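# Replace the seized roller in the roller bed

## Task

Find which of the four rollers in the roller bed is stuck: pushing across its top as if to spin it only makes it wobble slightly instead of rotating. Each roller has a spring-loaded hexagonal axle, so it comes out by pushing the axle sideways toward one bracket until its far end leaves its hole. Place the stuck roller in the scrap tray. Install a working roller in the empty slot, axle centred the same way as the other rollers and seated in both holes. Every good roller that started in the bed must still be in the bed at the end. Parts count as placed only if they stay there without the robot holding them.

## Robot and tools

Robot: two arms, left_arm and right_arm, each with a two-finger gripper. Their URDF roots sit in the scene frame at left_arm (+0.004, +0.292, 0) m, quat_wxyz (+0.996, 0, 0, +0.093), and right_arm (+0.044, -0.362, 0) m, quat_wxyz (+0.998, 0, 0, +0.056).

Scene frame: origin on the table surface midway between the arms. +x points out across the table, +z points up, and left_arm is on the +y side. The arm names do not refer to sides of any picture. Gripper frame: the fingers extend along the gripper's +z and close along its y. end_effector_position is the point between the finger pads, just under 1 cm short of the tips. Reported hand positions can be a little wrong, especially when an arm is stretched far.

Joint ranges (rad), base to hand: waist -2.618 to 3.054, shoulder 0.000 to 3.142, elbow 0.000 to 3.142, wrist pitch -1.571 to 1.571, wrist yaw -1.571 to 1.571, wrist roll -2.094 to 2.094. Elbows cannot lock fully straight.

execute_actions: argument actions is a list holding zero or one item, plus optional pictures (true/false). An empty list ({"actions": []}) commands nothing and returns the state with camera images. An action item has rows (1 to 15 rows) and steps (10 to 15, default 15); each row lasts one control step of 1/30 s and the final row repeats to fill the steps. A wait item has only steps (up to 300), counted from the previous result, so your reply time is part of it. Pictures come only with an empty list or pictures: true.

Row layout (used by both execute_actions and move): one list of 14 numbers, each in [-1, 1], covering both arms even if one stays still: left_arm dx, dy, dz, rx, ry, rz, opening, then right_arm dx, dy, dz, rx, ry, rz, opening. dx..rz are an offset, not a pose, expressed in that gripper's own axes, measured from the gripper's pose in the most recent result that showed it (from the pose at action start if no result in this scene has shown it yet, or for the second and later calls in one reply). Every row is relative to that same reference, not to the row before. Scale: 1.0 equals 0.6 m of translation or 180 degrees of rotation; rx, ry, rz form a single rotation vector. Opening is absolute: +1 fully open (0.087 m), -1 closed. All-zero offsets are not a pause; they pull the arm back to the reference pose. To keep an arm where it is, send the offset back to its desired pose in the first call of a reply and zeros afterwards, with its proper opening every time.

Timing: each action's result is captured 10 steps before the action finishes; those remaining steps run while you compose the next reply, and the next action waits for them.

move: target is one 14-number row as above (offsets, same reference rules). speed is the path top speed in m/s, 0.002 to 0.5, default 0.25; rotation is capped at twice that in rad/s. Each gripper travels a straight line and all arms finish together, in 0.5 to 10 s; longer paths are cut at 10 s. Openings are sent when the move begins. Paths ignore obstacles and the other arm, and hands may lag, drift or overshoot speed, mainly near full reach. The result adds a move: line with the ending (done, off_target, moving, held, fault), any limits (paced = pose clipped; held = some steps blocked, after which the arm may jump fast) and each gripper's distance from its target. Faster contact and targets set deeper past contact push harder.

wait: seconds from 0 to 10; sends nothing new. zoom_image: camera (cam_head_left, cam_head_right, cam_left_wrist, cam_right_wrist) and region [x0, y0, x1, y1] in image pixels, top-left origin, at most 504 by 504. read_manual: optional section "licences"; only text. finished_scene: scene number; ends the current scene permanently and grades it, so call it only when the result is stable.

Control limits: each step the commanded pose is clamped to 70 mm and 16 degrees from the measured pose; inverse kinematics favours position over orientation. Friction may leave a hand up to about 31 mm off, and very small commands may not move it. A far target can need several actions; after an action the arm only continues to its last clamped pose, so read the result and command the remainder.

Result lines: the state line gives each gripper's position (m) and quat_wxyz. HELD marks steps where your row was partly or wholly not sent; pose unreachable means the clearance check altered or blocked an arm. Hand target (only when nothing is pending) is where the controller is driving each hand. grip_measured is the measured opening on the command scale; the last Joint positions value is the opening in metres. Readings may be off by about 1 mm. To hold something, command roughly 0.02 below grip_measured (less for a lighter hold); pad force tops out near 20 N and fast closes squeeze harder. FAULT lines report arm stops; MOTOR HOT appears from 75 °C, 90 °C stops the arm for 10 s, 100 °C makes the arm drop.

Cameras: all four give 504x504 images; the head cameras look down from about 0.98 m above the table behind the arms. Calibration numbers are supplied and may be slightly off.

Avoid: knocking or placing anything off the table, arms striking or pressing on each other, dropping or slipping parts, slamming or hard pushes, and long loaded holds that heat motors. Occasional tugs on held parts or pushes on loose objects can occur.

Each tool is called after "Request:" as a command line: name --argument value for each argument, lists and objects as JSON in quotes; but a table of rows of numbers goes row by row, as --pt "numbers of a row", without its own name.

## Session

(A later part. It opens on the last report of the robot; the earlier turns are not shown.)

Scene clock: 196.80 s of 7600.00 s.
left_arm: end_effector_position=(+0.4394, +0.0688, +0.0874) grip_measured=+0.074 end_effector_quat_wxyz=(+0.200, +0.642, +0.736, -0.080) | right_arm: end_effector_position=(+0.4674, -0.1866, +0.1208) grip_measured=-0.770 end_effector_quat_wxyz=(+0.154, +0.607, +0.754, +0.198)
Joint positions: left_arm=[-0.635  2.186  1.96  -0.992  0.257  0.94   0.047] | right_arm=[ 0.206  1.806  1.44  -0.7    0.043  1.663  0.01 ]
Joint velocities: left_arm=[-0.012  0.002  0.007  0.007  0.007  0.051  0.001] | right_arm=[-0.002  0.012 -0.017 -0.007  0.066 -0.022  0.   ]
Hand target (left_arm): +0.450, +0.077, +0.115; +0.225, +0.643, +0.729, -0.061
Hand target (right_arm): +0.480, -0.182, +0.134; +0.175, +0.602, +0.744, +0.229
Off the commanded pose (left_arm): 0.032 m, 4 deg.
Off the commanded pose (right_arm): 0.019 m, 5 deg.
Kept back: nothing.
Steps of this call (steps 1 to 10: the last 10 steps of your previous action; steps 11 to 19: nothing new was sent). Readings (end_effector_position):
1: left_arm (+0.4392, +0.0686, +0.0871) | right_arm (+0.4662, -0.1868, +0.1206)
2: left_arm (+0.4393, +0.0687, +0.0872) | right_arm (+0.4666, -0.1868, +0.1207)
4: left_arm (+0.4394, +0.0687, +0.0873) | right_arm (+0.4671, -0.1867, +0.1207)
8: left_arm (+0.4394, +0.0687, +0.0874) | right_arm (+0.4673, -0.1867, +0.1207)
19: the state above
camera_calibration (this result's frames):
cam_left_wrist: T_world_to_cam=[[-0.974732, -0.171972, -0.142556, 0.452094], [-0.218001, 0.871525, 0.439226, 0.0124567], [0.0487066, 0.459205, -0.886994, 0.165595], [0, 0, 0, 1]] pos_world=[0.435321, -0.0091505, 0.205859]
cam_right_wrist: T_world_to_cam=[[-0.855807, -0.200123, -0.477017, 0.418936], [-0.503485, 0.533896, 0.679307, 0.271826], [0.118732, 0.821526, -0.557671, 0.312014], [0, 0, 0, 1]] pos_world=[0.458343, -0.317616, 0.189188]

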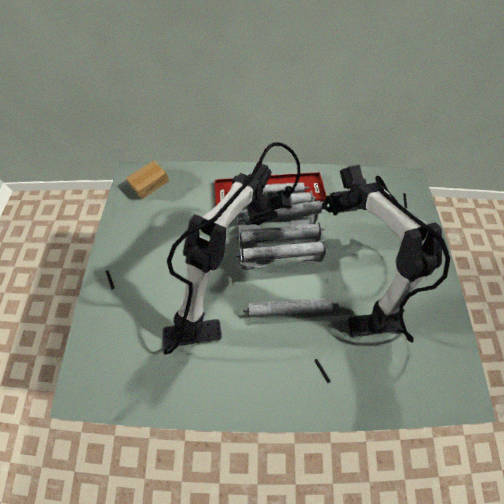

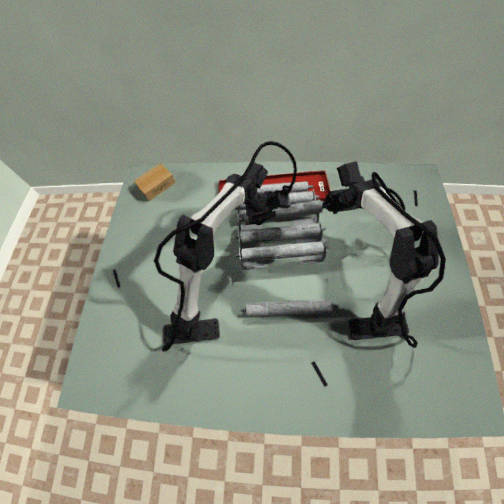

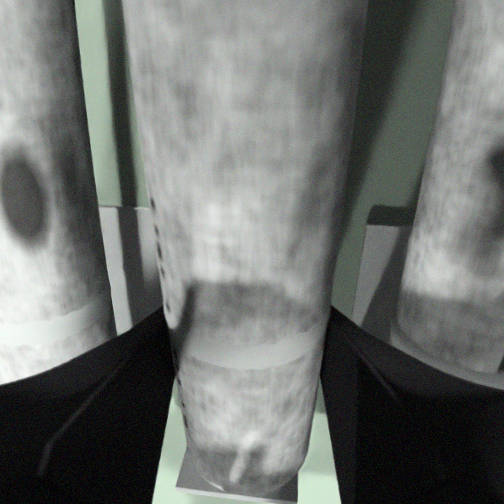

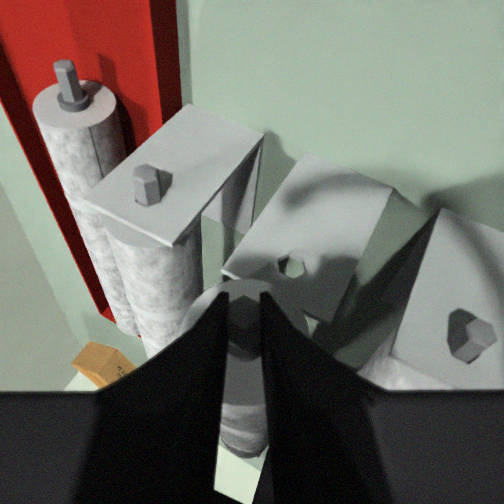

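Request:
execute_actions --actions '[{"rows":[[-0.021,0.031,-0.029,-0.02,-0.005,0.006,-0.1, -0.01,0.024,-0.012,-0.03,0,0,-0.95]],"steps":12}]'

Request:
wait --seconds 0.2

Request:
zoom_image --camera "cam_left_wrist" --region '[150,404,350,504]'

Scene clock: 198.00 s of 7600.00 s.
left_arm: end_effector_position=(+0.4406, +0.0686, +0.0870) grip_measured=+0.074 end_effector_quat_wxyz=(+0.198, +0.641, +0.737, -0.080) | right_arm: end_effector_position=(+0.4672, -0.1870, +0.1202) grip_measured=-0.770 end_effector_quat_wxyz=(+0.157, +0.605, +0.754, +0.202)
Joint positions: left_arm=[-0.635  2.195  1.974 -0.999  0.255  0.937  0.047] | right_arm=[ 0.205  1.798  1.423 -0.681  0.042  1.659  0.01 ]
Joint velocities: left_arm=[-0.012  0.129  0.227 -0.125  0.037 -0.022 -0.   ] | right_arm=[-0.017 -0.173 -0.281  0.33  -0.066 -0.051 -0.001]
Steps of this call (steps 1 to 34: nothing new was sent; steps 35 to 36: the first 2 steps of this action). Readings (end_effector_position):
35: left_arm (+0.4399, +0.0687, +0.0871) | right_arm (+0.4674, -0.1868, +0.1205)
36: the state above

Scene clock: 198.53 s of 7600.00 s.
left_arm: end_effector_position=(+0.4415, +0.0688, +0.0867) grip_measured=+0.074 end_effector_quat_wxyz=(+0.195, +0.642, +0.738, -0.079) | right_arm: end_effector_position=(+0.4690, -0.1865, +0.1204) grip_measured=-0.770 end_effector_quat_wxyz=(+0.163, +0.601, +0.754, +0.211)
Joint positions: left_arm=[-0.635  2.206  1.991 -1.012  0.252  0.939  0.047] | right_arm=[ 0.205  1.789  1.401 -0.645  0.041  1.652  0.01 ]
Joint velocities: left_arm=[ 0.002  0.007  0.007  0.037 -0.051  0.11   0.001] | right_arm=[-0.002 -0.017 -0.002  0.022  0.051 -0.037 -0.   ]
Hand target (left_arm): +0.455, +0.067, +0.111; +0.227, +0.641, +0.730, -0.060
Hand target (right_arm): +0.477, -0.191, +0.134; +0.183, +0.599, +0.744, +0.232
Off the commanded pose (left_arm): 0.028 m, 4 deg.
Off the commanded pose (right_arm): 0.017 m, 4 deg.
Kept back: nothing.
Steps of this call (steps 1 to 10: the last 10 steps of your previous action; steps 11 to 16: nothing new was sent). Readings (end_effector_position):
1: left_arm (+0.4410, +0.0686, +0.0868) | right_arm (+0.4673, -0.1869, +0.1204)
2: left_arm (+0.4412, +0.0687, +0.0867) | right_arm (+0.4677, -0.1868, +0.1204)
4: left_arm (+0.4412, +0.0687, +0.0866) | right_arm (+0.4682, -0.1866, +0.1202)
8: left_arm (+0.4413, +0.0688, +0.0866) | right_arm (+0.4689, -0.1866, +0.1203)
16: the state above
camera_calibration (this result's frames):
cam_left_wrist: T_world_to_cam=[[-0.975144, -0.173547, -0.137755, 0.453856], [-0.217584, 0.867476, 0.447374, 0.0126142], [0.041859, 0.466227, -0.883674, 0.167163], [0, 0, 0, 1]] pos_world=[0.438322, -0.0101133, 0.204595]
cam_right_wrist: T_world_to_cam=[[-0.838289, -0.204571, -0.505393, 0.414506], [-0.5297, 0.525203, 0.666018, 0.285106], [0.129186, 0.826022, -0.548633, 0.306358], [0, 0, 0, 1]] pos_world=[0.45892, -0.318002, 0.187681]

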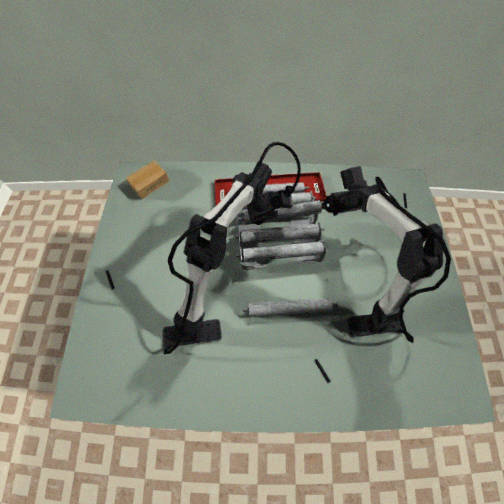

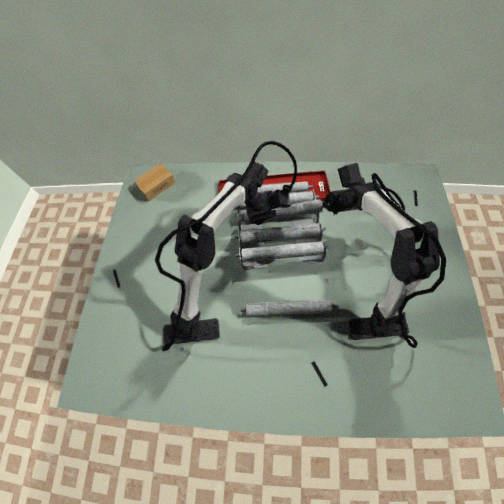

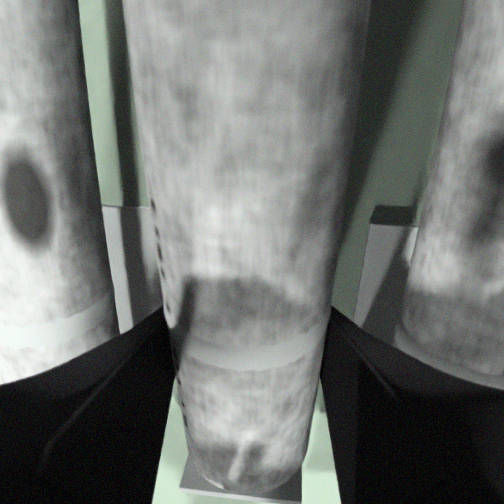

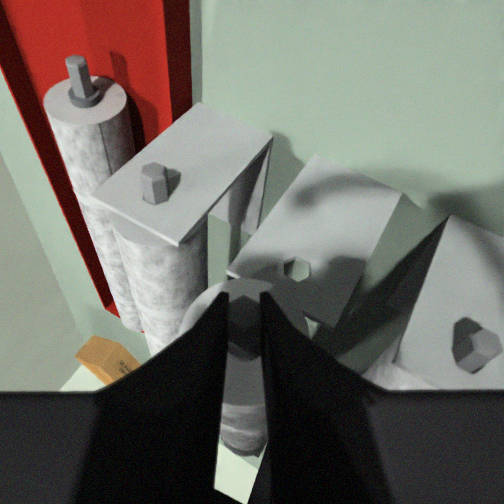

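Region (150, 404, 350, 504) of cam_left_wrist's 504x504 image, scaled by 2.520, with more detail than that image has.

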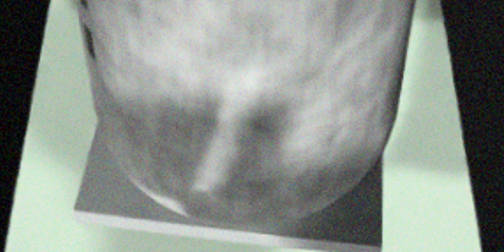

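Request:
execute_actions --actions '[{"rows":[[-0.0025,0.03,-0.038,-0.023,-0.007,0.006,-0.1,0.011,0.022,-0.012,-0.02,0,0,-0.95],[-0.002,0.03,-0.037,-0.023,-0.007,0.006,-0.1,0.011,0.022,-0.012,-0.02,0,0,-0.95],[-0.0015,0.03,-0.036,-0.023,-0.007,0.006,-0.1,0.011,0.022,-0.012,-0.02,0,0,-0.95],[-0.001,0.03,-0.035,-0.023,-0.007,0.006,-0.1,0.011,0.022,-0.012,-0.02,0,0,-0.95],[-0.0007,0.03,-0.034,-0.023,-0.007,0.006,-0.1,0.011,0.022,-0.012,-0.02,0,0,-0.95],[-0.0003,0.029,-0.033,-0.023,-0.007,0.006,-0.1,0.011,0.022,-0.012,-0.02,0,0,-0.95],[0.0002,0.029,-0.032,-0.023,-0.007,0.006,-0.1,0.011,0.022,-0.012,-0.02,0,0,-0.95],[0.0006,0.029,-0.031,-0.023,-0.007,0.006,-0.1,0.011,0.022,-0.012,-0.02,0,0,-0.95],[0.001,0.029,-0.03,-0.023,-0.007,0.006,-0.1,0.011,0.022,-0.012,-0.02,0,0,-0.95],[0.0015,0.029,-0.029,-0.023,-0.007,0.006,-0.1,0.011,0.022,-0.012,-0.02,0,0,-0.95],[0.002,0.029,-0.028,-0.023,-0.007,0.006,-0.1,0.011,0.022,-0.012,-0.02,0,0,-0.95]],"steps":15}]'

Request:
wait --seconds 0.2

Request:
zoom_image --camera "cam_left_wrist" --region '[150,404,350,504]'

Scene clock: 199.80 s of 7600.00 s.
left_arm: end_effector_position=(+0.4415, +0.0692, +0.0861) grip_measured=+0.074 end_effector_quat_wxyz=(+0.195, +0.641, +0.738, -0.079) | right_arm: end_effector_position=(+0.4693, -0.1864, +0.1203) grip_measured=-0.770 end_effector_quat_wxyz=(+0.166, +0.602, +0.753, +0.209)
Joint positions: left_arm=[-0.634  2.206  1.989 -1.01   0.252  0.939  0.047] | right_arm=[ 0.208  1.789  1.401 -0.644  0.049  1.656  0.01 ]
Joint velocities: left_arm=[ 0.002 -0.002 -0.037  0.037  0.007 -0.007  0.   ] | right_arm=[ 0.007  0.012 -0.022 -0.051 -0.007 -0.037 -0.001]
Steps of this call (steps 1 to 33: nothing new was sent; steps 34 to 38: the first 5 steps of this action). Readings (end_effector_position):
34: left_arm (+0.4416, +0.0689, +0.0867) | right_arm (+0.4691, -0.1865, +0.1204)
35: left_arm (+0.4416, +0.0691, +0.0867) | right_arm (+0.4692, -0.1864, +0.1204)
37: left_arm (+0.4415, +0.0692, +0.0864) | right_arm (+0.4693, -0.1864, +0.1204)
38: the state above

Scene clock: 200.33 s of 7600.00 s.
left_arm: end_effector_position=(+0.4428, +0.0712, +0.0823) grip_measured=+0.074 end_effector_quat_wxyz=(+0.195, +0.642, +0.737, -0.078) | right_arm: end_effector_position=(+0.4694, -0.1841, +0.1208) grip_measured=-0.770 end_effector_quat_wxyz=(+0.168, +0.600, +0.753, +0.211)
Joint positions: left_arm=[-0.629  2.206  1.973 -0.995  0.253  0.945  0.047] | right_arm=[ 0.214  1.789  1.401 -0.64   0.053  1.657  0.01 ]
Joint velocities: left_arm=[-0.012 -0.002  0.002  0.007 -0.037 -0.007 -0.   ] | right_arm=[-0.012  0.007 -0.007 -0.051  0.051  0.037 -0.   ]
Hand target (left_arm): +0.455, +0.079, +0.104; +0.226, +0.640, +0.732, -0.057
Hand target (right_arm): +0.475, -0.179, +0.134; +0.182, +0.596, +0.747, +0.234
Off the commanded pose (left_arm): 0.026 m, 4 deg.
Off the commanded pose (right_arm): 0.015 m, 3 deg.
Kept back: nothing.
Steps of this call (steps 1 to 10: the last 10 steps of your previous action; steps 11 to 16: nothing new was sent). Readings (end_effector_position):
1: left_arm (+0.4417, +0.0691, +0.0858) | right_arm (+0.4693, -0.1864, +0.1203)
2: left_arm (+0.4419, +0.0692, +0.0853) | right_arm (+0.4694, -0.1863, +0.1204)
4: left_arm (+0.4423, +0.0693, +0.0840) | right_arm (+0.4695, -0.1859, +0.1205)
8: left_arm (+0.4428, +0.0712, +0.0823) | right_arm (+0.4694, -0.1841, +0.1208)
16: the state above
camera_calibration (this result's frames):
cam_left_wrist: T_world_to_cam=[[-0.975033, -0.173256, -0.138898, 0.454981], [-0.217872, 0.867303, 0.447568, 0.0129127], [0.0429223, 0.466656, -0.883397, 0.161546], [0, 0, 0, 1]] pos_world=[0.439501, -0.00775745, 0.200126]
cam_right_wrist: T_world_to_cam=[[-0.834822, -0.206412, -0.510359, 0.414175], [-0.53397, 0.5292, 0.659412, 0.287297], [0.133972, 0.823008, -0.552005, 0.30217], [0, 0, 0, 1]] pos_world=[0.458688, -0.315235, 0.188731]

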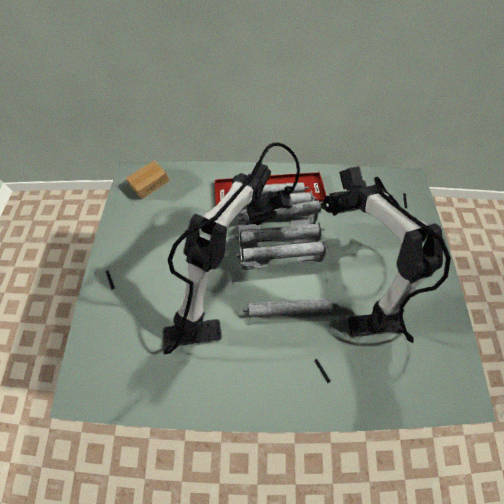

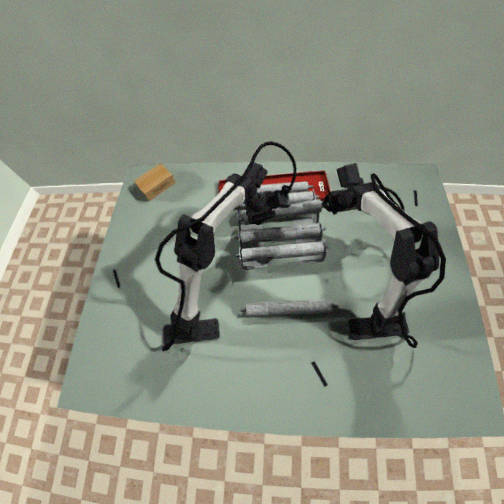

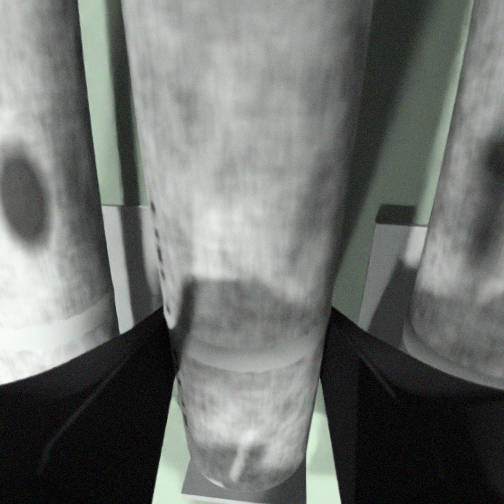

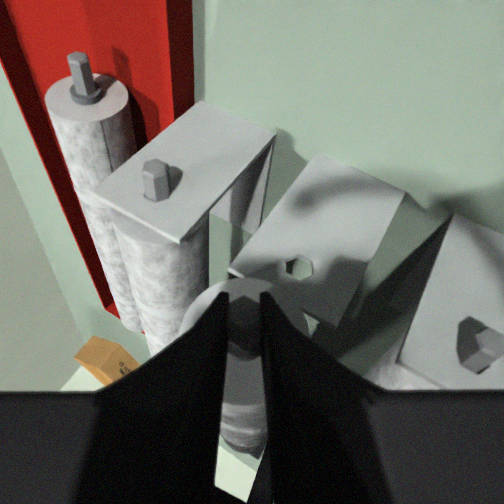

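Region (150, 404, 350, 504) of cam_left_wrist's 504x504 image, scaled by 2.520, with more detail than that image has.

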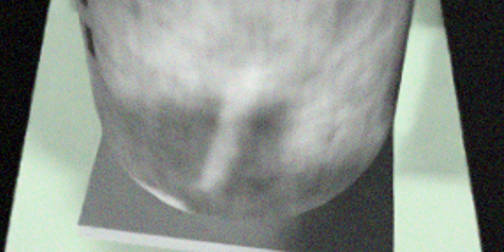

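Request:
execute_actions --actions '[{"rows":[[0.008,0.026,-0.036,-0.023,-0.007,0.006,-0.1,0.02,0.022,-0.012,-0.015,0,0,-0.95],[0.012,0.026,-0.038,-0.023,-0.007,0.006,-0.1,0.025,0.022,-0.012,-0.015,0,0,-0.95],[0.016,0.025,-0.04,-0.023,-0.007,0.006,-0.1,0.03,0.022,-0.011,-0.015,0,0,-0.95],[0.02,0.025,-0.042,-0.023,-0.007,0.006,-0.1,0.035,0.022,-0.011,-0.015,0,0,-0.95],[0.024,0.025,-0.043,-0.023,-0.007,0.006,-0.1,0.04,0.022,-0.01,-0.015,0,0,-0.95],[0.028,0.0245,-0.045,-0.023,-0.007,0.006,-0.1,0.045,0.022,-0.01,-0.015,0,0,-0.95]],"steps":15}]'

Request:
wait --seconds 0.2

Scene clock: 201.20 s of 7600.00 s.
left_arm: end_effector_position=(+0.4410, +0.0801, +0.0820) grip_measured=+0.074 end_effector_quat_wxyz=(+0.198, +0.643, +0.736, -0.077) | right_arm: end_effector_position=(+0.4659, -0.1751, +0.1204) grip_measured=-0.770 end_effector_quat_wxyz=(+0.171, +0.600, +0.754, +0.208)
Joint positions: left_arm=[-0.613  2.174  1.921 -0.971  0.257  0.963  0.047] | right_arm=[ 0.244  1.789  1.401 -0.643  0.075  1.68   0.01 ]
Joint velocities: left_arm=[ 0.173 -0.208 -0.344  0.022  0.022  0.154 -0.   ] | right_arm=[ 0.3   -0.002 -0.022 -0.022  0.081  0.154 -0.001]
Steps of this call (steps 1 to 21: nothing new was sent; steps 22 to 26: the first 5 steps of this action). Readings (end_effector_position):
22: left_arm (+0.4428, +0.0715, +0.0823) | right_arm (+0.4692, -0.1836, +0.1207)
23: left_arm (+0.4426, +0.0721, +0.0822) | right_arm (+0.4689, -0.1831, +0.1205)
25: left_arm (+0.4417, +0.0764, +0.0822) | right_arm (+0.4672, -0.1788, +0.1203)
26: the state above

Scene clock: 201.73 s of 7600.00 s.
left_arm: end_effector_position=(+0.4397, +0.0887, +0.0809) grip_measured=+0.074 end_effector_quat_wxyz=(+0.199, +0.645, +0.734, -0.079) | right_arm: end_effector_position=(+0.4633, -0.1667, +0.1205) grip_measured=-0.770 end_effector_quat_wxyz=(+0.174, +0.603, +0.751, +0.207)
Joint positions: left_arm=[-0.595  2.154  1.885 -0.961  0.27   0.987  0.047] | right_arm=[ 0.272  1.789  1.401 -0.643  0.098  1.711  0.01 ]
Joint velocities: left_arm=[ 0.017 -0.022 -0.012 -0.037 -0.022 -0.022  0.   ] | right_arm=[-0.022  0.002  0.002  0.037  0.007 -0.066  0.001]
Hand target (left_arm): +0.450, +0.099, +0.102; +0.226, +0.640, +0.732, -0.057
Hand target (right_arm): +0.471, -0.157, +0.133; +0.182, +0.596, +0.748, +0.228
Off the commanded pose (left_arm): 0.026 m, 4 deg.
Off the commanded pose (right_arm): 0.018 m, 3 deg.
Kept back: nothing.
Steps of this call (steps 1 to 10: the last 10 steps of your previous action; steps 11 to 16: nothing new was sent). Readings (end_effector_position):
1: left_arm (+0.4404, +0.0843, +0.0816) | right_arm (+0.4646, -0.1713, +0.1205)
2: left_arm (+0.4397, +0.0879, +0.0811) | right_arm (+0.4635, -0.1675, +0.1208)
4: left_arm (+0.4397, +0.0887, +0.0809) | right_arm (+0.4634, -0.1664, +0.1207)
8: left_arm (+0.4397, +0.0887, +0.0809) | right_arm (+0.4634, -0.1666, +0.1206)
16: the state above
camera_calibration (this result's frames):
cam_left_wrist: T_world_to_cam=[[-0.975718, -0.164826, -0.144244, 0.454763], [-0.212554, 0.871502, 0.441934, -0.00464967], [0.0528668, 0.461863, -0.885374, 0.148483], [0, 0, 0, 1]] pos_world=[0.434882, 0.0104302, 0.199115]
cam_right_wrist: T_world_to_cam=[[-0.834473, -0.201985, -0.512696, 0.413398], [-0.531261, 0.541982, 0.651166, 0.276864], [0.146346, 0.815756, -0.559576, 0.282441], [0, 0, 0, 1]] pos_world=[0.450722, -0.296958, 0.18971]

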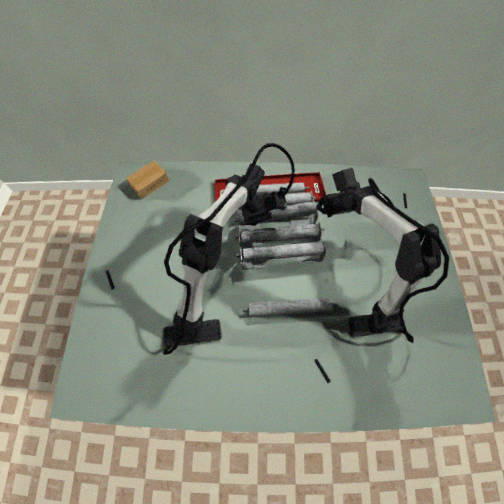

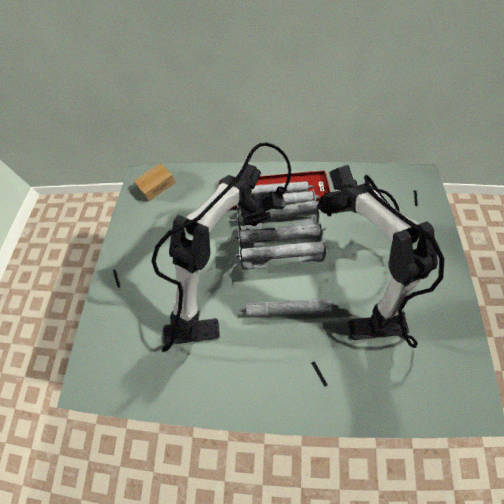

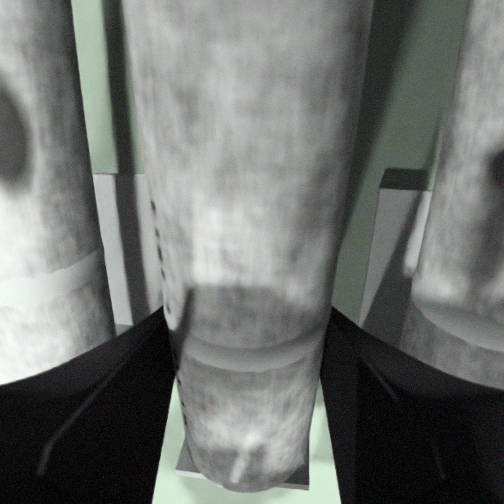

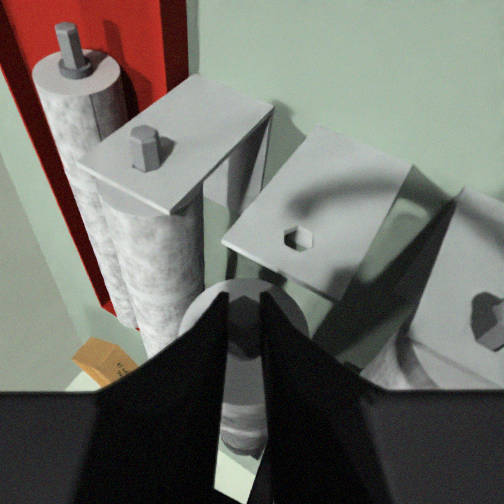

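Request:
execute_actions --actions '[{"rows":[[0.004,0.02,-0.035,-0.02,-0.007,0.006,-0.1,0.012,0.015,-0.006,-0.015,0,0,-0.95],[0.004,0.02,-0.033,-0.02,-0.007,0.006,-0.1,0.012,0.013,-0.002,-0.015,0,0,-0.95],[0.004,0.02,-0.031,-0.02,-0.007,0.006,-0.1,0.012,0.011,0.002,-0.015,0,0,-0.95],[0.005,0.02,-0.03,-0.02,-0.007,0.006,-0.1,0.012,0.009,0.006,-0.015,0,0,-0.95],[0.005,0.02,-0.029,-0.02,-0.007,0.006,-0.1,0.012,0.007,0.01,-0.015,0,0,-0.95],[0.006,0.02,-0.028,-0.02,-0.007,0.006,-0.1,0.012,0.005,0.014,-0.015,0,0,-0.95]],"steps":15}]'

Request:
wait --seconds 0.2

Scene clock: 202.90 s of 7600.00 s.
left_arm: end_effector_position=(+0.4397, +0.0888, +0.0799) grip_measured=+0.074 end_effector_quat_wxyz=(+0.205, +0.646, +0.731, -0.080) | right_arm: end_effector_position=(+0.4630, -0.1671, +0.1171) grip_measured=-0.770 end_effector_quat_wxyz=(+0.177, +0.605, +0.749, +0.205)
Joint positions: left_arm=[-0.592  2.142  1.858 -0.935  0.276  0.991  0.047] | right_arm=[ 0.276  1.789  1.388 -0.631  0.109  1.717  0.01 ]
Joint velocities: left_arm=[-0.012 -0.012 -0.066  0.095  0.022 -0.007 -0.001] | right_arm=[ 0.022 -0.017 -0.193  0.183  0.007  0.037  0.001]
Steps of this call (steps 1 to 30: nothing new was sent; steps 31 to 35: the first 5 steps of this action). Readings (end_effector_position):
31: left_arm (+0.4394, +0.0887, +0.0807) | right_arm (+0.4634, -0.1667, +0.1205)
32: left_arm (+0.4396, +0.0887, +0.0807) | right_arm (+0.4632, -0.1667, +0.1202)
34: left_arm (+0.4397, +0.0887, +0.0803) | right_arm (+0.4632, -0.1670, +0.1186)
35: the state above

Scene clock: 203.43 s of 7600.00 s.
left_arm: end_effector_position=(+0.4398, +0.0886, +0.0788) grip_measured=+0.074 end_effector_quat_wxyz=(+0.207, +0.648, +0.729, -0.079) | right_arm: end_effector_position=(+0.4629, -0.1677, +0.1117) grip_measured=-0.770 end_effector_quat_wxyz=(+0.178, +0.608, +0.746, +0.206)
Joint positions: left_arm=[-0.592  2.139  1.849 -0.926  0.277  0.997  0.047] | right_arm=[ 0.276  1.789  1.365 -0.606  0.112  1.725  0.01 ]
Joint velocities: left_arm=[ 0.027  0.007 -0.007 -0.007  0.095 -0.007 -0.002] | right_arm=[ 0.012 -0.007 -0.007 -0.007 -0.022 -0.037 -0.   ]
Hand target (left_arm): +0.448, +0.100, +0.096; +0.227, +0.644, +0.728, -0.061
Hand target (right_arm): +0.468, -0.158, +0.115; +0.188, +0.599, +0.745, +0.224
Off the commanded pose (left_arm): 0.023 m, 3 deg.
Off the commanded pose (right_arm): 0.012 m, 3 deg.
Kept back: nothing.
Steps of this call (steps 1 to 10: the last 10 steps of your previous action; steps 11 to 16: nothing new was sent). Readings (end_effector_position):
1: left_arm (+0.4397, +0.0887, +0.0796) | right_arm (+0.4628, -0.1674, +0.1153)
2: left_arm (+0.4396, +0.0887, +0.0791) | right_arm (+0.4626, -0.1676, +0.1138)
4: left_arm (+0.4395, +0.0887, +0.0787) | right_arm (+0.4622, -0.1678, +0.1117)
8: left_arm (+0.4397, +0.0887, +0.0788) | right_arm (+0.4629, -0.1676, +0.1117)
16: the state above
camera_calibration (this result's frames):
cam_left_wrist: T_world_to_cam=[[-0.975101, -0.157653, -0.155958, 0.454607], [-0.210711, 0.8779, 0.429992, -0.00400527], [0.0691258, 0.452148, -0.88926, 0.14067], [0, 0, 0, 1]] pos_world=[0.43272, 0.011583, 0.197714]
cam_right_wrist: T_world_to_cam=[[-0.835446, -0.191318, -0.515196, 0.410795], [-0.525561, 0.552199, 0.647195, 0.282486], [0.16067, 0.811464, -0.561882, 0.271276], [0, 0, 0, 1]] pos_world=[0.448075, -0.297526, 0.181241]

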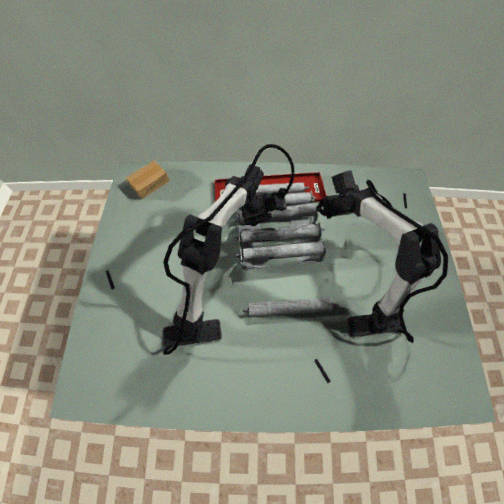

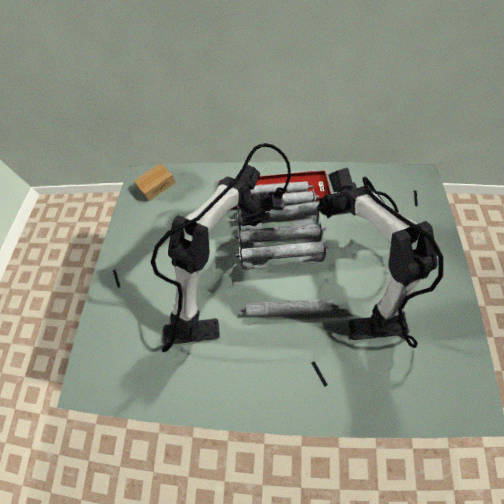

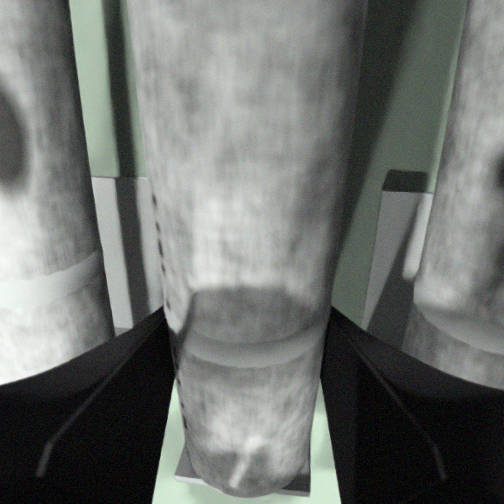

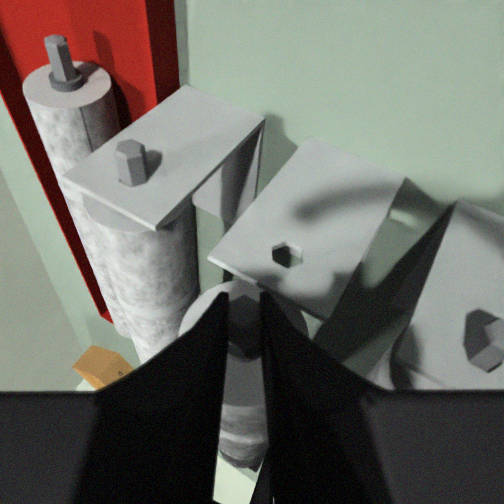

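Request:
execute_actions --actions '[{"rows":[[0.008,0.012,-0.02,-0.01,0,0,-0.1,0.01,0.004,0.006,-0.01,0,0,-0.95],[0.008,0.012,-0.018,-0.01,0,0,-0.1,0.01,0.002,0.01,-0.01,0,0,-0.95],[0.008,0.012,-0.016,-0.01,0,0,-0.1,0.01,0.0,0.013,-0.01,0,0,-0.95],[0.008,0.012,-0.014,-0.01,0,0,-0.1,0.01,-0.002,0.016,-0.01,0,0,-0.95]],"steps":15}]'

Request:
wait --seconds 0.2

Scene clock: 204.07 s of 7600.00 s.
left_arm: end_effector_position=(+0.4396, +0.0888, +0.0775) grip_measured=+0.074 end_effector_quat_wxyz=(+0.206, +0.648, +0.728, -0.079) | right_arm: end_effector_position=(+0.4621, -0.1683, +0.1055) grip_measured=-0.770 end_effector_quat_wxyz=(+0.179, +0.611, +0.743, +0.206)
Joint positions: left_arm=[-0.592  2.139  1.844 -0.922  0.277  0.998  0.047] | right_arm=[ 0.277  1.789  1.34  -0.581  0.116  1.735  0.01 ]
Joint velocities: left_arm=[-0.017  0.007 -0.012 -0.007  0.037  0.051 -0.001] | right_arm=[ 0.012  0.022 -0.095  0.256 -0.037  0.051 -0.   ]
Steps of this call (steps 1 to 14: nothing new was sent; steps 15 to 19: the first 5 steps of this action). Readings (end_effector_position):
15: left_arm (+0.4398, +0.0886, +0.0788) | right_arm (+0.4628, -0.1678, +0.1111)
16: left_arm (+0.4398, +0.0886, +0.0788) | right_arm (+0.4627, -0.1678, +0.1101)
18: left_arm (+0.4395, +0.0888, +0.0778) | right_arm (+0.4620, -0.1683, +0.1067)
19: the state above

Scene clock: 204.60 s of 7600.00 s.
left_arm: end_effector_position=(+0.4395, +0.0887, +0.0774) grip_measured=+0.074 end_effector_quat_wxyz=(+0.206, +0.648, +0.728, -0.080) | right_arm: end_effector_position=(+0.4624, -0.1682, +0.1055) grip_measured=-0.770 end_effector_quat_wxyz=(+0.179, +0.612, +0.742, +0.207)
Joint positions: left_arm=[-0.592  2.139  1.843 -0.922  0.278  0.998  0.047] | right_arm=[ 0.277  1.789  1.339 -0.578  0.116  1.736  0.01 ]
Joint velocities: left_arm=[ 0.007  0.007  0.027 -0.022 -0.007 -0.051 -0.   ] | right_arm=[ 0.002  0.022  0.002 -0.11   0.007 -0.066  0.   ]
Hand target (left_arm): +0.445, +0.097, +0.085; +0.216, +0.644, +0.730, -0.068
Hand target (right_arm): +0.466, -0.161, +0.103; +0.187, +0.605, +0.743, +0.217
Off the commanded pose (left_arm): 0.013 m, 2 deg.
Off the commanded pose (right_arm): 0.008 m, 2 deg.
Kept back: nothing.
Steps of this call (steps 1 to 10: the last 10 steps of your previous action; steps 11 to 16: nothing new was sent). Readings (end_effector_position):
1: left_arm (+0.4395, +0.0887, +0.0774) | right_arm (+0.4622, -0.1683, +0.1054)
2: left_arm (+0.4395, +0.0887, +0.0774) | right_arm (+0.4624, -0.1683, +0.1055)
4: left_arm (+0.4395, +0.0887, +0.0774) | right_arm (+0.4624, -0.1682, +0.1055)
8: left_arm (+0.4395, +0.0887, +0.0774) | right_arm (+0.4624, -0.1682, +0.1055)
16: the state above
camera_calibration (this result's frames):
cam_left_wrist: T_world_to_cam=[[-0.975433, -0.156116, -0.155433, 0.454088], [-0.209125, 0.878033, 0.430493, -0.00428519], [0.0692681, 0.452422, -0.88911, 0.139302], [0, 0, 0, 1]] pos_world=[0.432387, 0.0116296, 0.196279]
cam_right_wrist: T_world_to_cam=[[-0.836648, -0.181132, -0.516925, 0.409553], [-0.52071, 0.555825, 0.648012, 0.284804], [0.169944, 0.811326, -0.559347, 0.26372], [0, 0, 0, 1]] pos_world=[0.446135, -0.298081, 0.174663]

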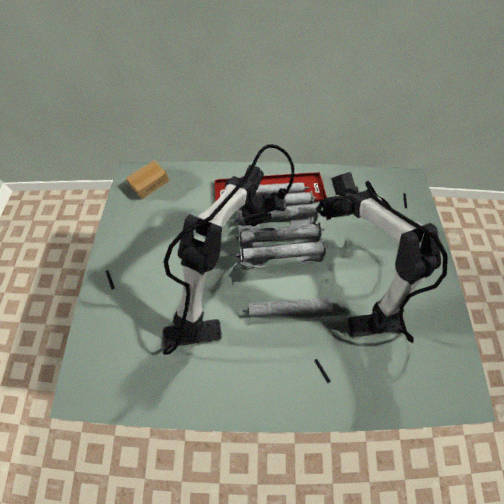

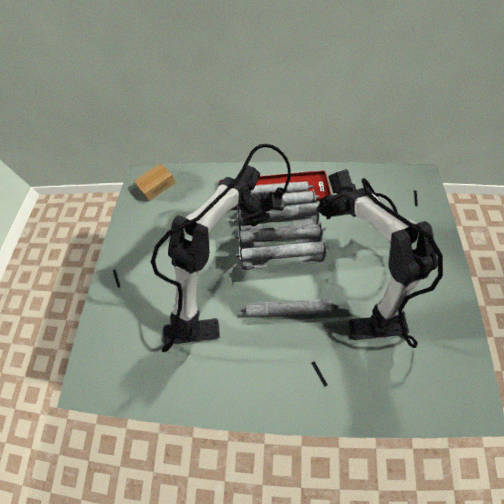

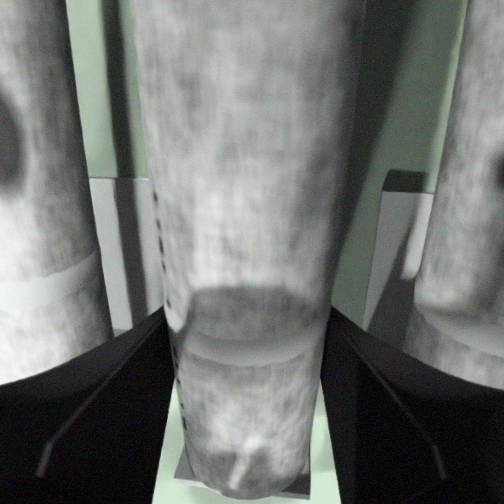

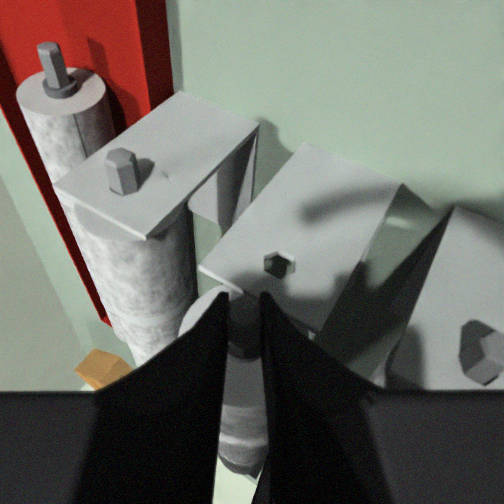

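Request:
execute_actions --actions '[{"rows":[[0.004,0.014,-0.025,-0.01,0,0,-0.1,0,0,0,0,0,0,-0.72],[0.004,0.014,-0.025,-0.01,0,0,-0.1,0,0,0,0,0,0,-0.72],[0.004,0.014,-0.025,-0.01,0,0,-0.1,0,0,-0.01,0,0,0,-0.72],[0.004,0.014,-0.025,-0.01,0,0,-0.1,0,0,-0.015,0,0,0,-0.72],[0.004,0.014,-0.025,-0.01,0,0,-0.1,0,0,-0.02,0,0,0,-0.72],[0.004,0.014,-0.025,-0.01,0,0,-0.1,0,0,-0.025,0,0,0,-0.72],[0.004,0.014,-0.025,-0.01,0,0,-0.1,0,0,-0.03,0,0,0,-0.72],[0.004,0.014,-0.025,-0.01,0,0,-0.1,0,0,-0.035,0,0,0,-0.72],[0.004,0.014,-0.025,-0.01,0,0,-0.1,0,0,-0.04,0,0,0,-0.72],[0.004,0.014,-0.025,-0.01,0,0,-0.1,0,0,-0.05,0,0,0,-0.72],[0.004,0.014,-0.025,-0.01,0,0,-0.1,0,0,-0.06,0,0,0,-0.72],[0.004,0.014,-0.025,-0.01,0,0,-0.1,0,0,-0.07,0,0,0,-0.72]],"steps":15}]'

Request:
wait --seconds 0.3

Scene clock: 205.67 s of 7600.00 s.
left_arm: end_effector_position=(+0.4403, +0.0889, +0.0769) grip_measured=+0.074 end_effector_quat_wxyz=(+0.207, +0.647, +0.730, -0.079) | right_arm: end_effector_position=(+0.4619, -0.1685, +0.1066) grip_measured=-0.720 end_effector_quat_wxyz=(+0.179, +0.612, +0.742, +0.207)
Joint positions: left_arm=[-0.592  2.141  1.843 -0.918  0.277  0.995  0.047] | right_arm=[ 0.277  1.785  1.339 -0.581  0.116  1.737  0.012]
Joint velocities: left_arm=[-0.017  0.012  0.007  0.022 -0.022  0.007 -0.001] | right_arm=[ 0.007 -0.061 -0.002 -0.037  0.051  0.022 -0.001]
Steps of this call (steps 1 to 27: nothing new was sent; steps 28 to 32: the first 5 steps of this action). Readings (end_effector_position):
28: left_arm (+0.4395, +0.0887, +0.0774) | right_arm (+0.4623, -0.1683, +0.1054)
29: left_arm (+0.4398, +0.0887, +0.0775) | right_arm (+0.4623, -0.1683, +0.1054)
31: left_arm (+0.4403, +0.0889, +0.0769) | right_arm (+0.4624, -0.1682, +0.1061)
32: the state above

Scene clock: 206.30 s of 7600.00 s.
left_arm: end_effector_position=(+0.4403, +0.0889, +0.0769) grip_measured=+0.074 end_effector_quat_wxyz=(+0.207, +0.647, +0.730, -0.079) | right_arm: end_effector_position=(+0.4439, -0.1760, +0.1351) grip_measured=-0.720 end_effector_quat_wxyz=(+0.178, +0.614, +0.741, +0.207)
Joint positions: left_arm=[-0.592  2.141  1.843 -0.918  0.277  0.995  0.047] | right_arm=[ 0.277  1.695  1.347 -0.681  0.117  1.742  0.012]
Joint velocities: left_arm=[-0.007  0.002 -0.007  0.051  0.037  0.051 -0.   ] | right_arm=[ 0.002  0.017 -0.007 -0.095 -0.007 -0.022 -0.001]
Hand target (left_arm): +0.445, +0.098, +0.091; +0.216, +0.645, +0.730, -0.068
Hand target (right_arm): +0.440, -0.173, +0.140; +0.179, +0.612, +0.742, +0.207
Off the commanded pose (left_arm): 0.018 m, 2 deg.
Off the commanded pose (right_arm): 0.008 m, 0 deg.
Kept back: nothing.
Steps of this call (steps 1 to 10: the last 10 steps of your previous action; steps 11 to 19: nothing new was sent). Readings (end_effector_position):
1: left_arm (+0.4403, +0.0889, +0.0769) | right_arm (+0.4610, -0.1688, +0.1075)
2: left_arm (+0.4403, +0.0889, +0.0769) | right_arm (+0.4599, -0.1692, +0.1088)
4: left_arm (+0.4403, +0.0889, +0.0769) | right_arm (+0.4576, -0.1702, +0.1131)
8: left_arm (+0.4403, +0.0889, +0.0769) | right_arm (+0.4498, -0.1734, +0.1264)
19: the state above
camera_calibration (this result's frames):
cam_left_wrist: T_world_to_cam=[[-0.974755, -0.159888, -0.155847, 0.454805], [-0.212665, 0.877473, 0.429902, -0.0023963], [0.0680157, 0.452192, -0.889324, 0.139295], [0, 0, 0, 1]] pos_world=[0.43334, 0.0118325, 0.195788]
cam_right_wrist: T_world_to_cam=[[-0.838002, -0.175216, -0.51677, 0.40957], [-0.517217, 0.556859, 0.649919, 0.258621], [0.173892, 0.811916, -0.557274, 0.287809], [0, 0, 0, 1]] pos_world=[0.426936, -0.305929, 0.20396]

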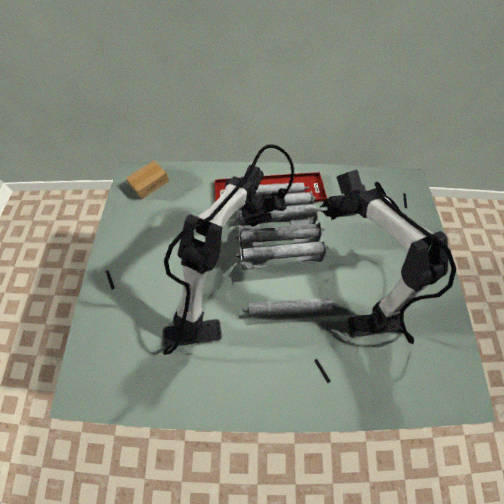

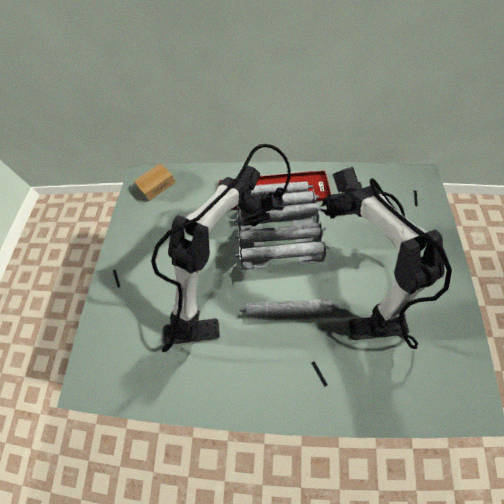

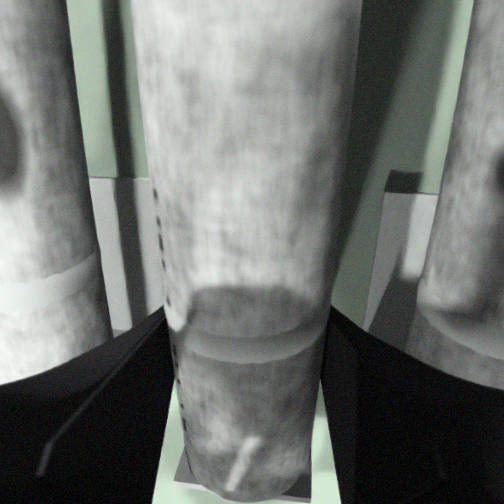

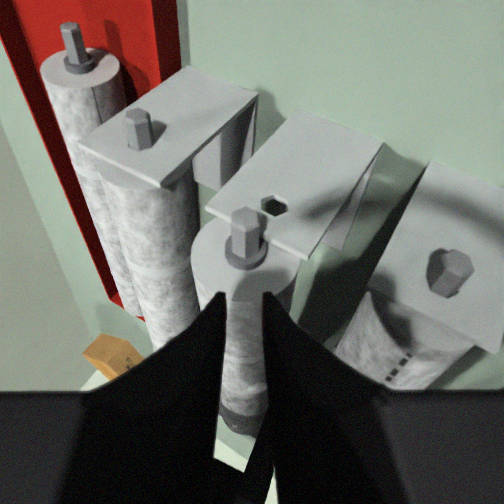

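Request:
move --target '[0,0,0,0,0,0,0.5, 0.10,0.048,0.005,0.11,0,0,0.5]' --speed 0.12

Request:
move --target '[-0.047,0.0,-0.13,0,0,0,0.5, 0,0,0,0,0,0,0.5]' --speed 0.12

Scene clock: 209.27 s of 7600.00 s.
left_arm: end_effector_position=(+0.4400, +0.0889, +0.0763) grip_measured=+0.500 end_effector_quat_wxyz=(+0.206, +0.647, +0.730, -0.080) | right_arm: end_effector_position=(+0.4617, -0.1178, +0.1597) grip_measured=+0.500 end_effector_quat_wxyz=(+0.078, +0.635, +0.763, +0.089)
Joint positions: left_arm=[-0.592  2.142  1.843 -0.919  0.277  0.995  0.066] | right_arm=[ 0.361  2.193  2.253 -1.404  0.074  1.854  0.066]
Joint velocities: left_arm=[-0.002  0.007 -0.012 -0.051 -0.037  0.037 -0.001] | right_arm=[-0.012 -0.012  0.012 -0.037 -0.037  0.007 -0.   ]
Hand target (left_arm): +0.440, +0.089, +0.077; +0.207, +0.647, +0.730, -0.079
Hand target (right_arm): +0.459, -0.113, +0.151; +0.070, +0.634, +0.767, +0.078
Off the commanded pose (left_arm): 0.001 m, 0 deg.
Off the commanded pose (right_arm): 0.014 m, 2 deg.
Kept back: nothing.
move: off_target (right_arm)
camera_calibration (this result's frames):
cam_left_wrist: T_world_to_cam=[[-0.97507, -0.159693, -0.154069, 0.454473], [-0.211734, 0.877318, 0.430676, -0.00268101], [0.0663915, 0.452561, -0.889259, 0.139466], [0, 0, 0, 1]] pos_world=[0.433316, 0.0118115, 0.195196]
cam_right_wrist: T_world_to_cam=[[-0.955035, -0.191328, -0.226498, 0.453224], [-0.296391, 0.596076, 0.746221, 0.106773], [-0.00776295, 0.779799, -0.625981, 0.342285], [0, 0, 0, 1]] pos_world=[0.467148, -0.243844, 0.237242]

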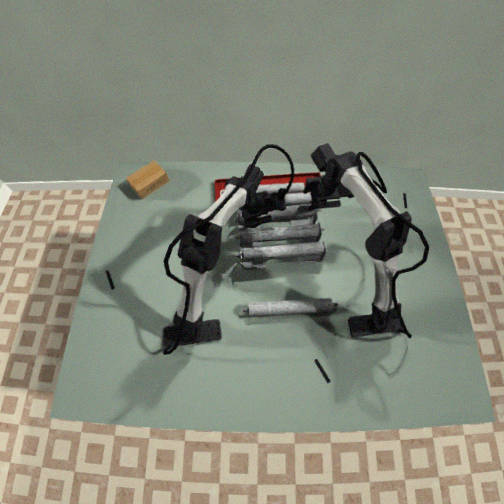

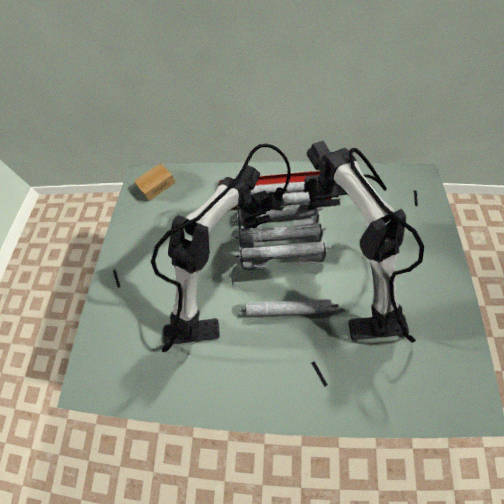

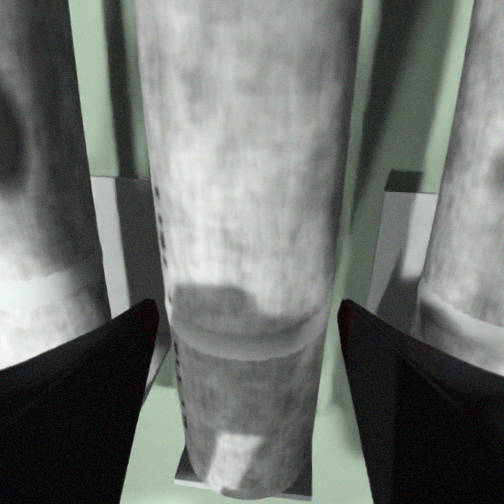

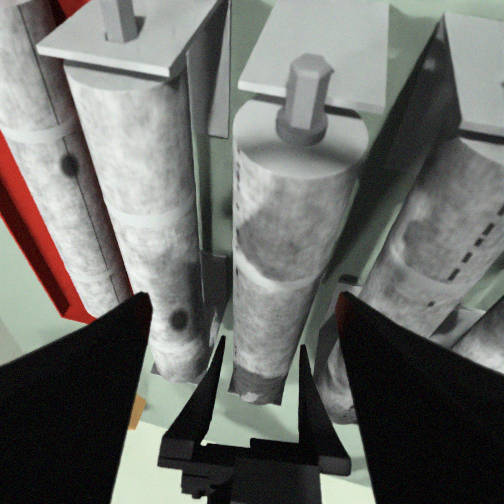

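Scene clock: 210.60 s of 7600.00 s.
left_arm: end_effector_position=(+0.4259, +0.0950, +0.1455) grip_measured=+0.500 end_effector_quat_wxyz=(+0.193, +0.647, +0.733, -0.084) | right_arm: end_effector_position=(+0.4618, -0.1180, +0.1597) grip_measured=+0.500 end_effector_quat_wxyz=(+0.079, +0.635, +0.763, +0.089)
Joint positions: left_arm=[-0.592  2.127  2.103 -1.221  0.277  0.995  0.066] | right_arm=[ 0.361  2.193  2.253 -1.404  0.074  1.854  0.066]
Joint velocities: left_arm=[-0.002 -0.002 -0.012 -0.037 -0.081  0.051  0.001] | right_arm=[ 0.002 -0.002  0.032 -0.022  0.037  0.007 -0.002]
Hand target (left_arm): +0.427, +0.094, +0.158; +0.206, +0.647, +0.730, -0.080
Hand target (right_arm): +0.462, -0.118, +0.160; +0.079, +0.635, +0.763, +0.089
Off the commanded pose (left_arm): 0.013 m, 2 deg.
Off the commanded pose (right_arm): 0.000 m, 0 deg.
Kept back: nothing.
move: off_target (left_arm)
camera_calibration (this result's frames):
cam_left_wrist: T_world_to_cam=[[-0.978622, -0.158166, -0.13146, 0.450377], [-0.200836, 0.872634, 0.445168, -0.0471519], [0.0443057, 0.462053, -0.885745, 0.207222], [0, 0, 0, 1]] pos_world=[0.422098, 0.016633, 0.263743]
cam_right_wrist: T_world_to_cam=[[-0.955108, -0.190964, -0.226498, 0.453359], [-0.296164, 0.596189, 0.746221, 0.106804], [-0.00746548, 0.779802, -0.625981, 0.342272], [0, 0, 0, 1]] pos_world=[0.467193, -0.244005, 0.237242]

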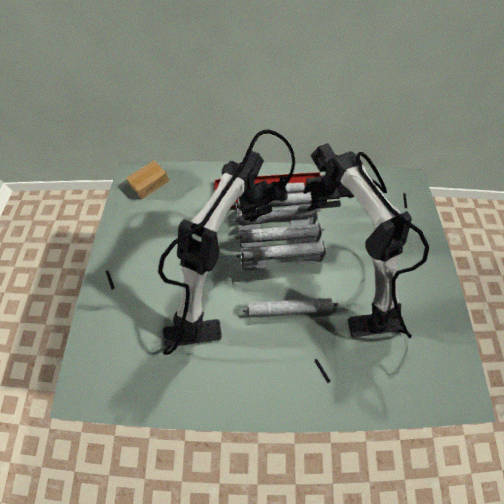

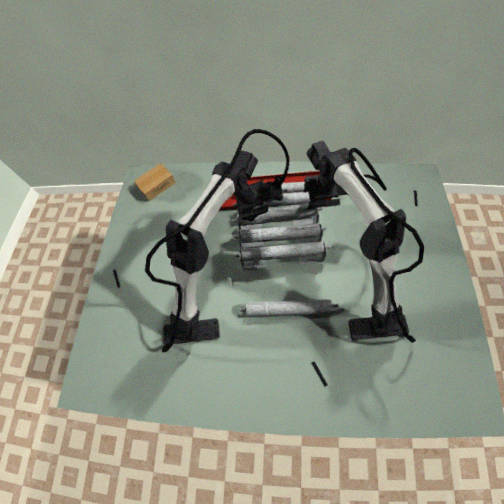

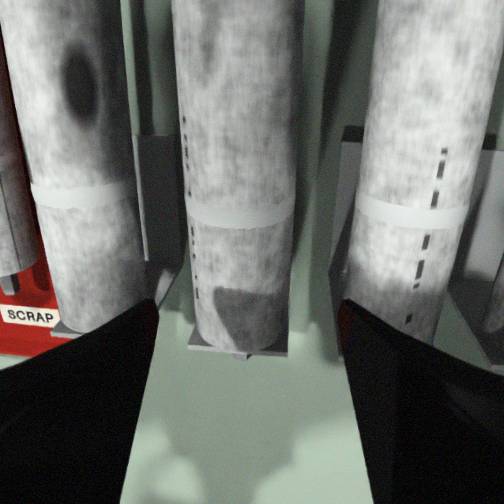

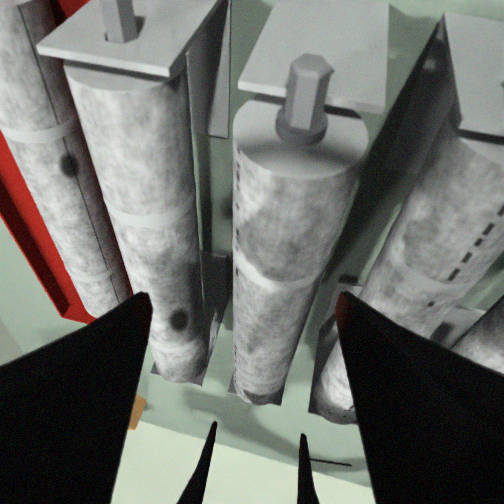

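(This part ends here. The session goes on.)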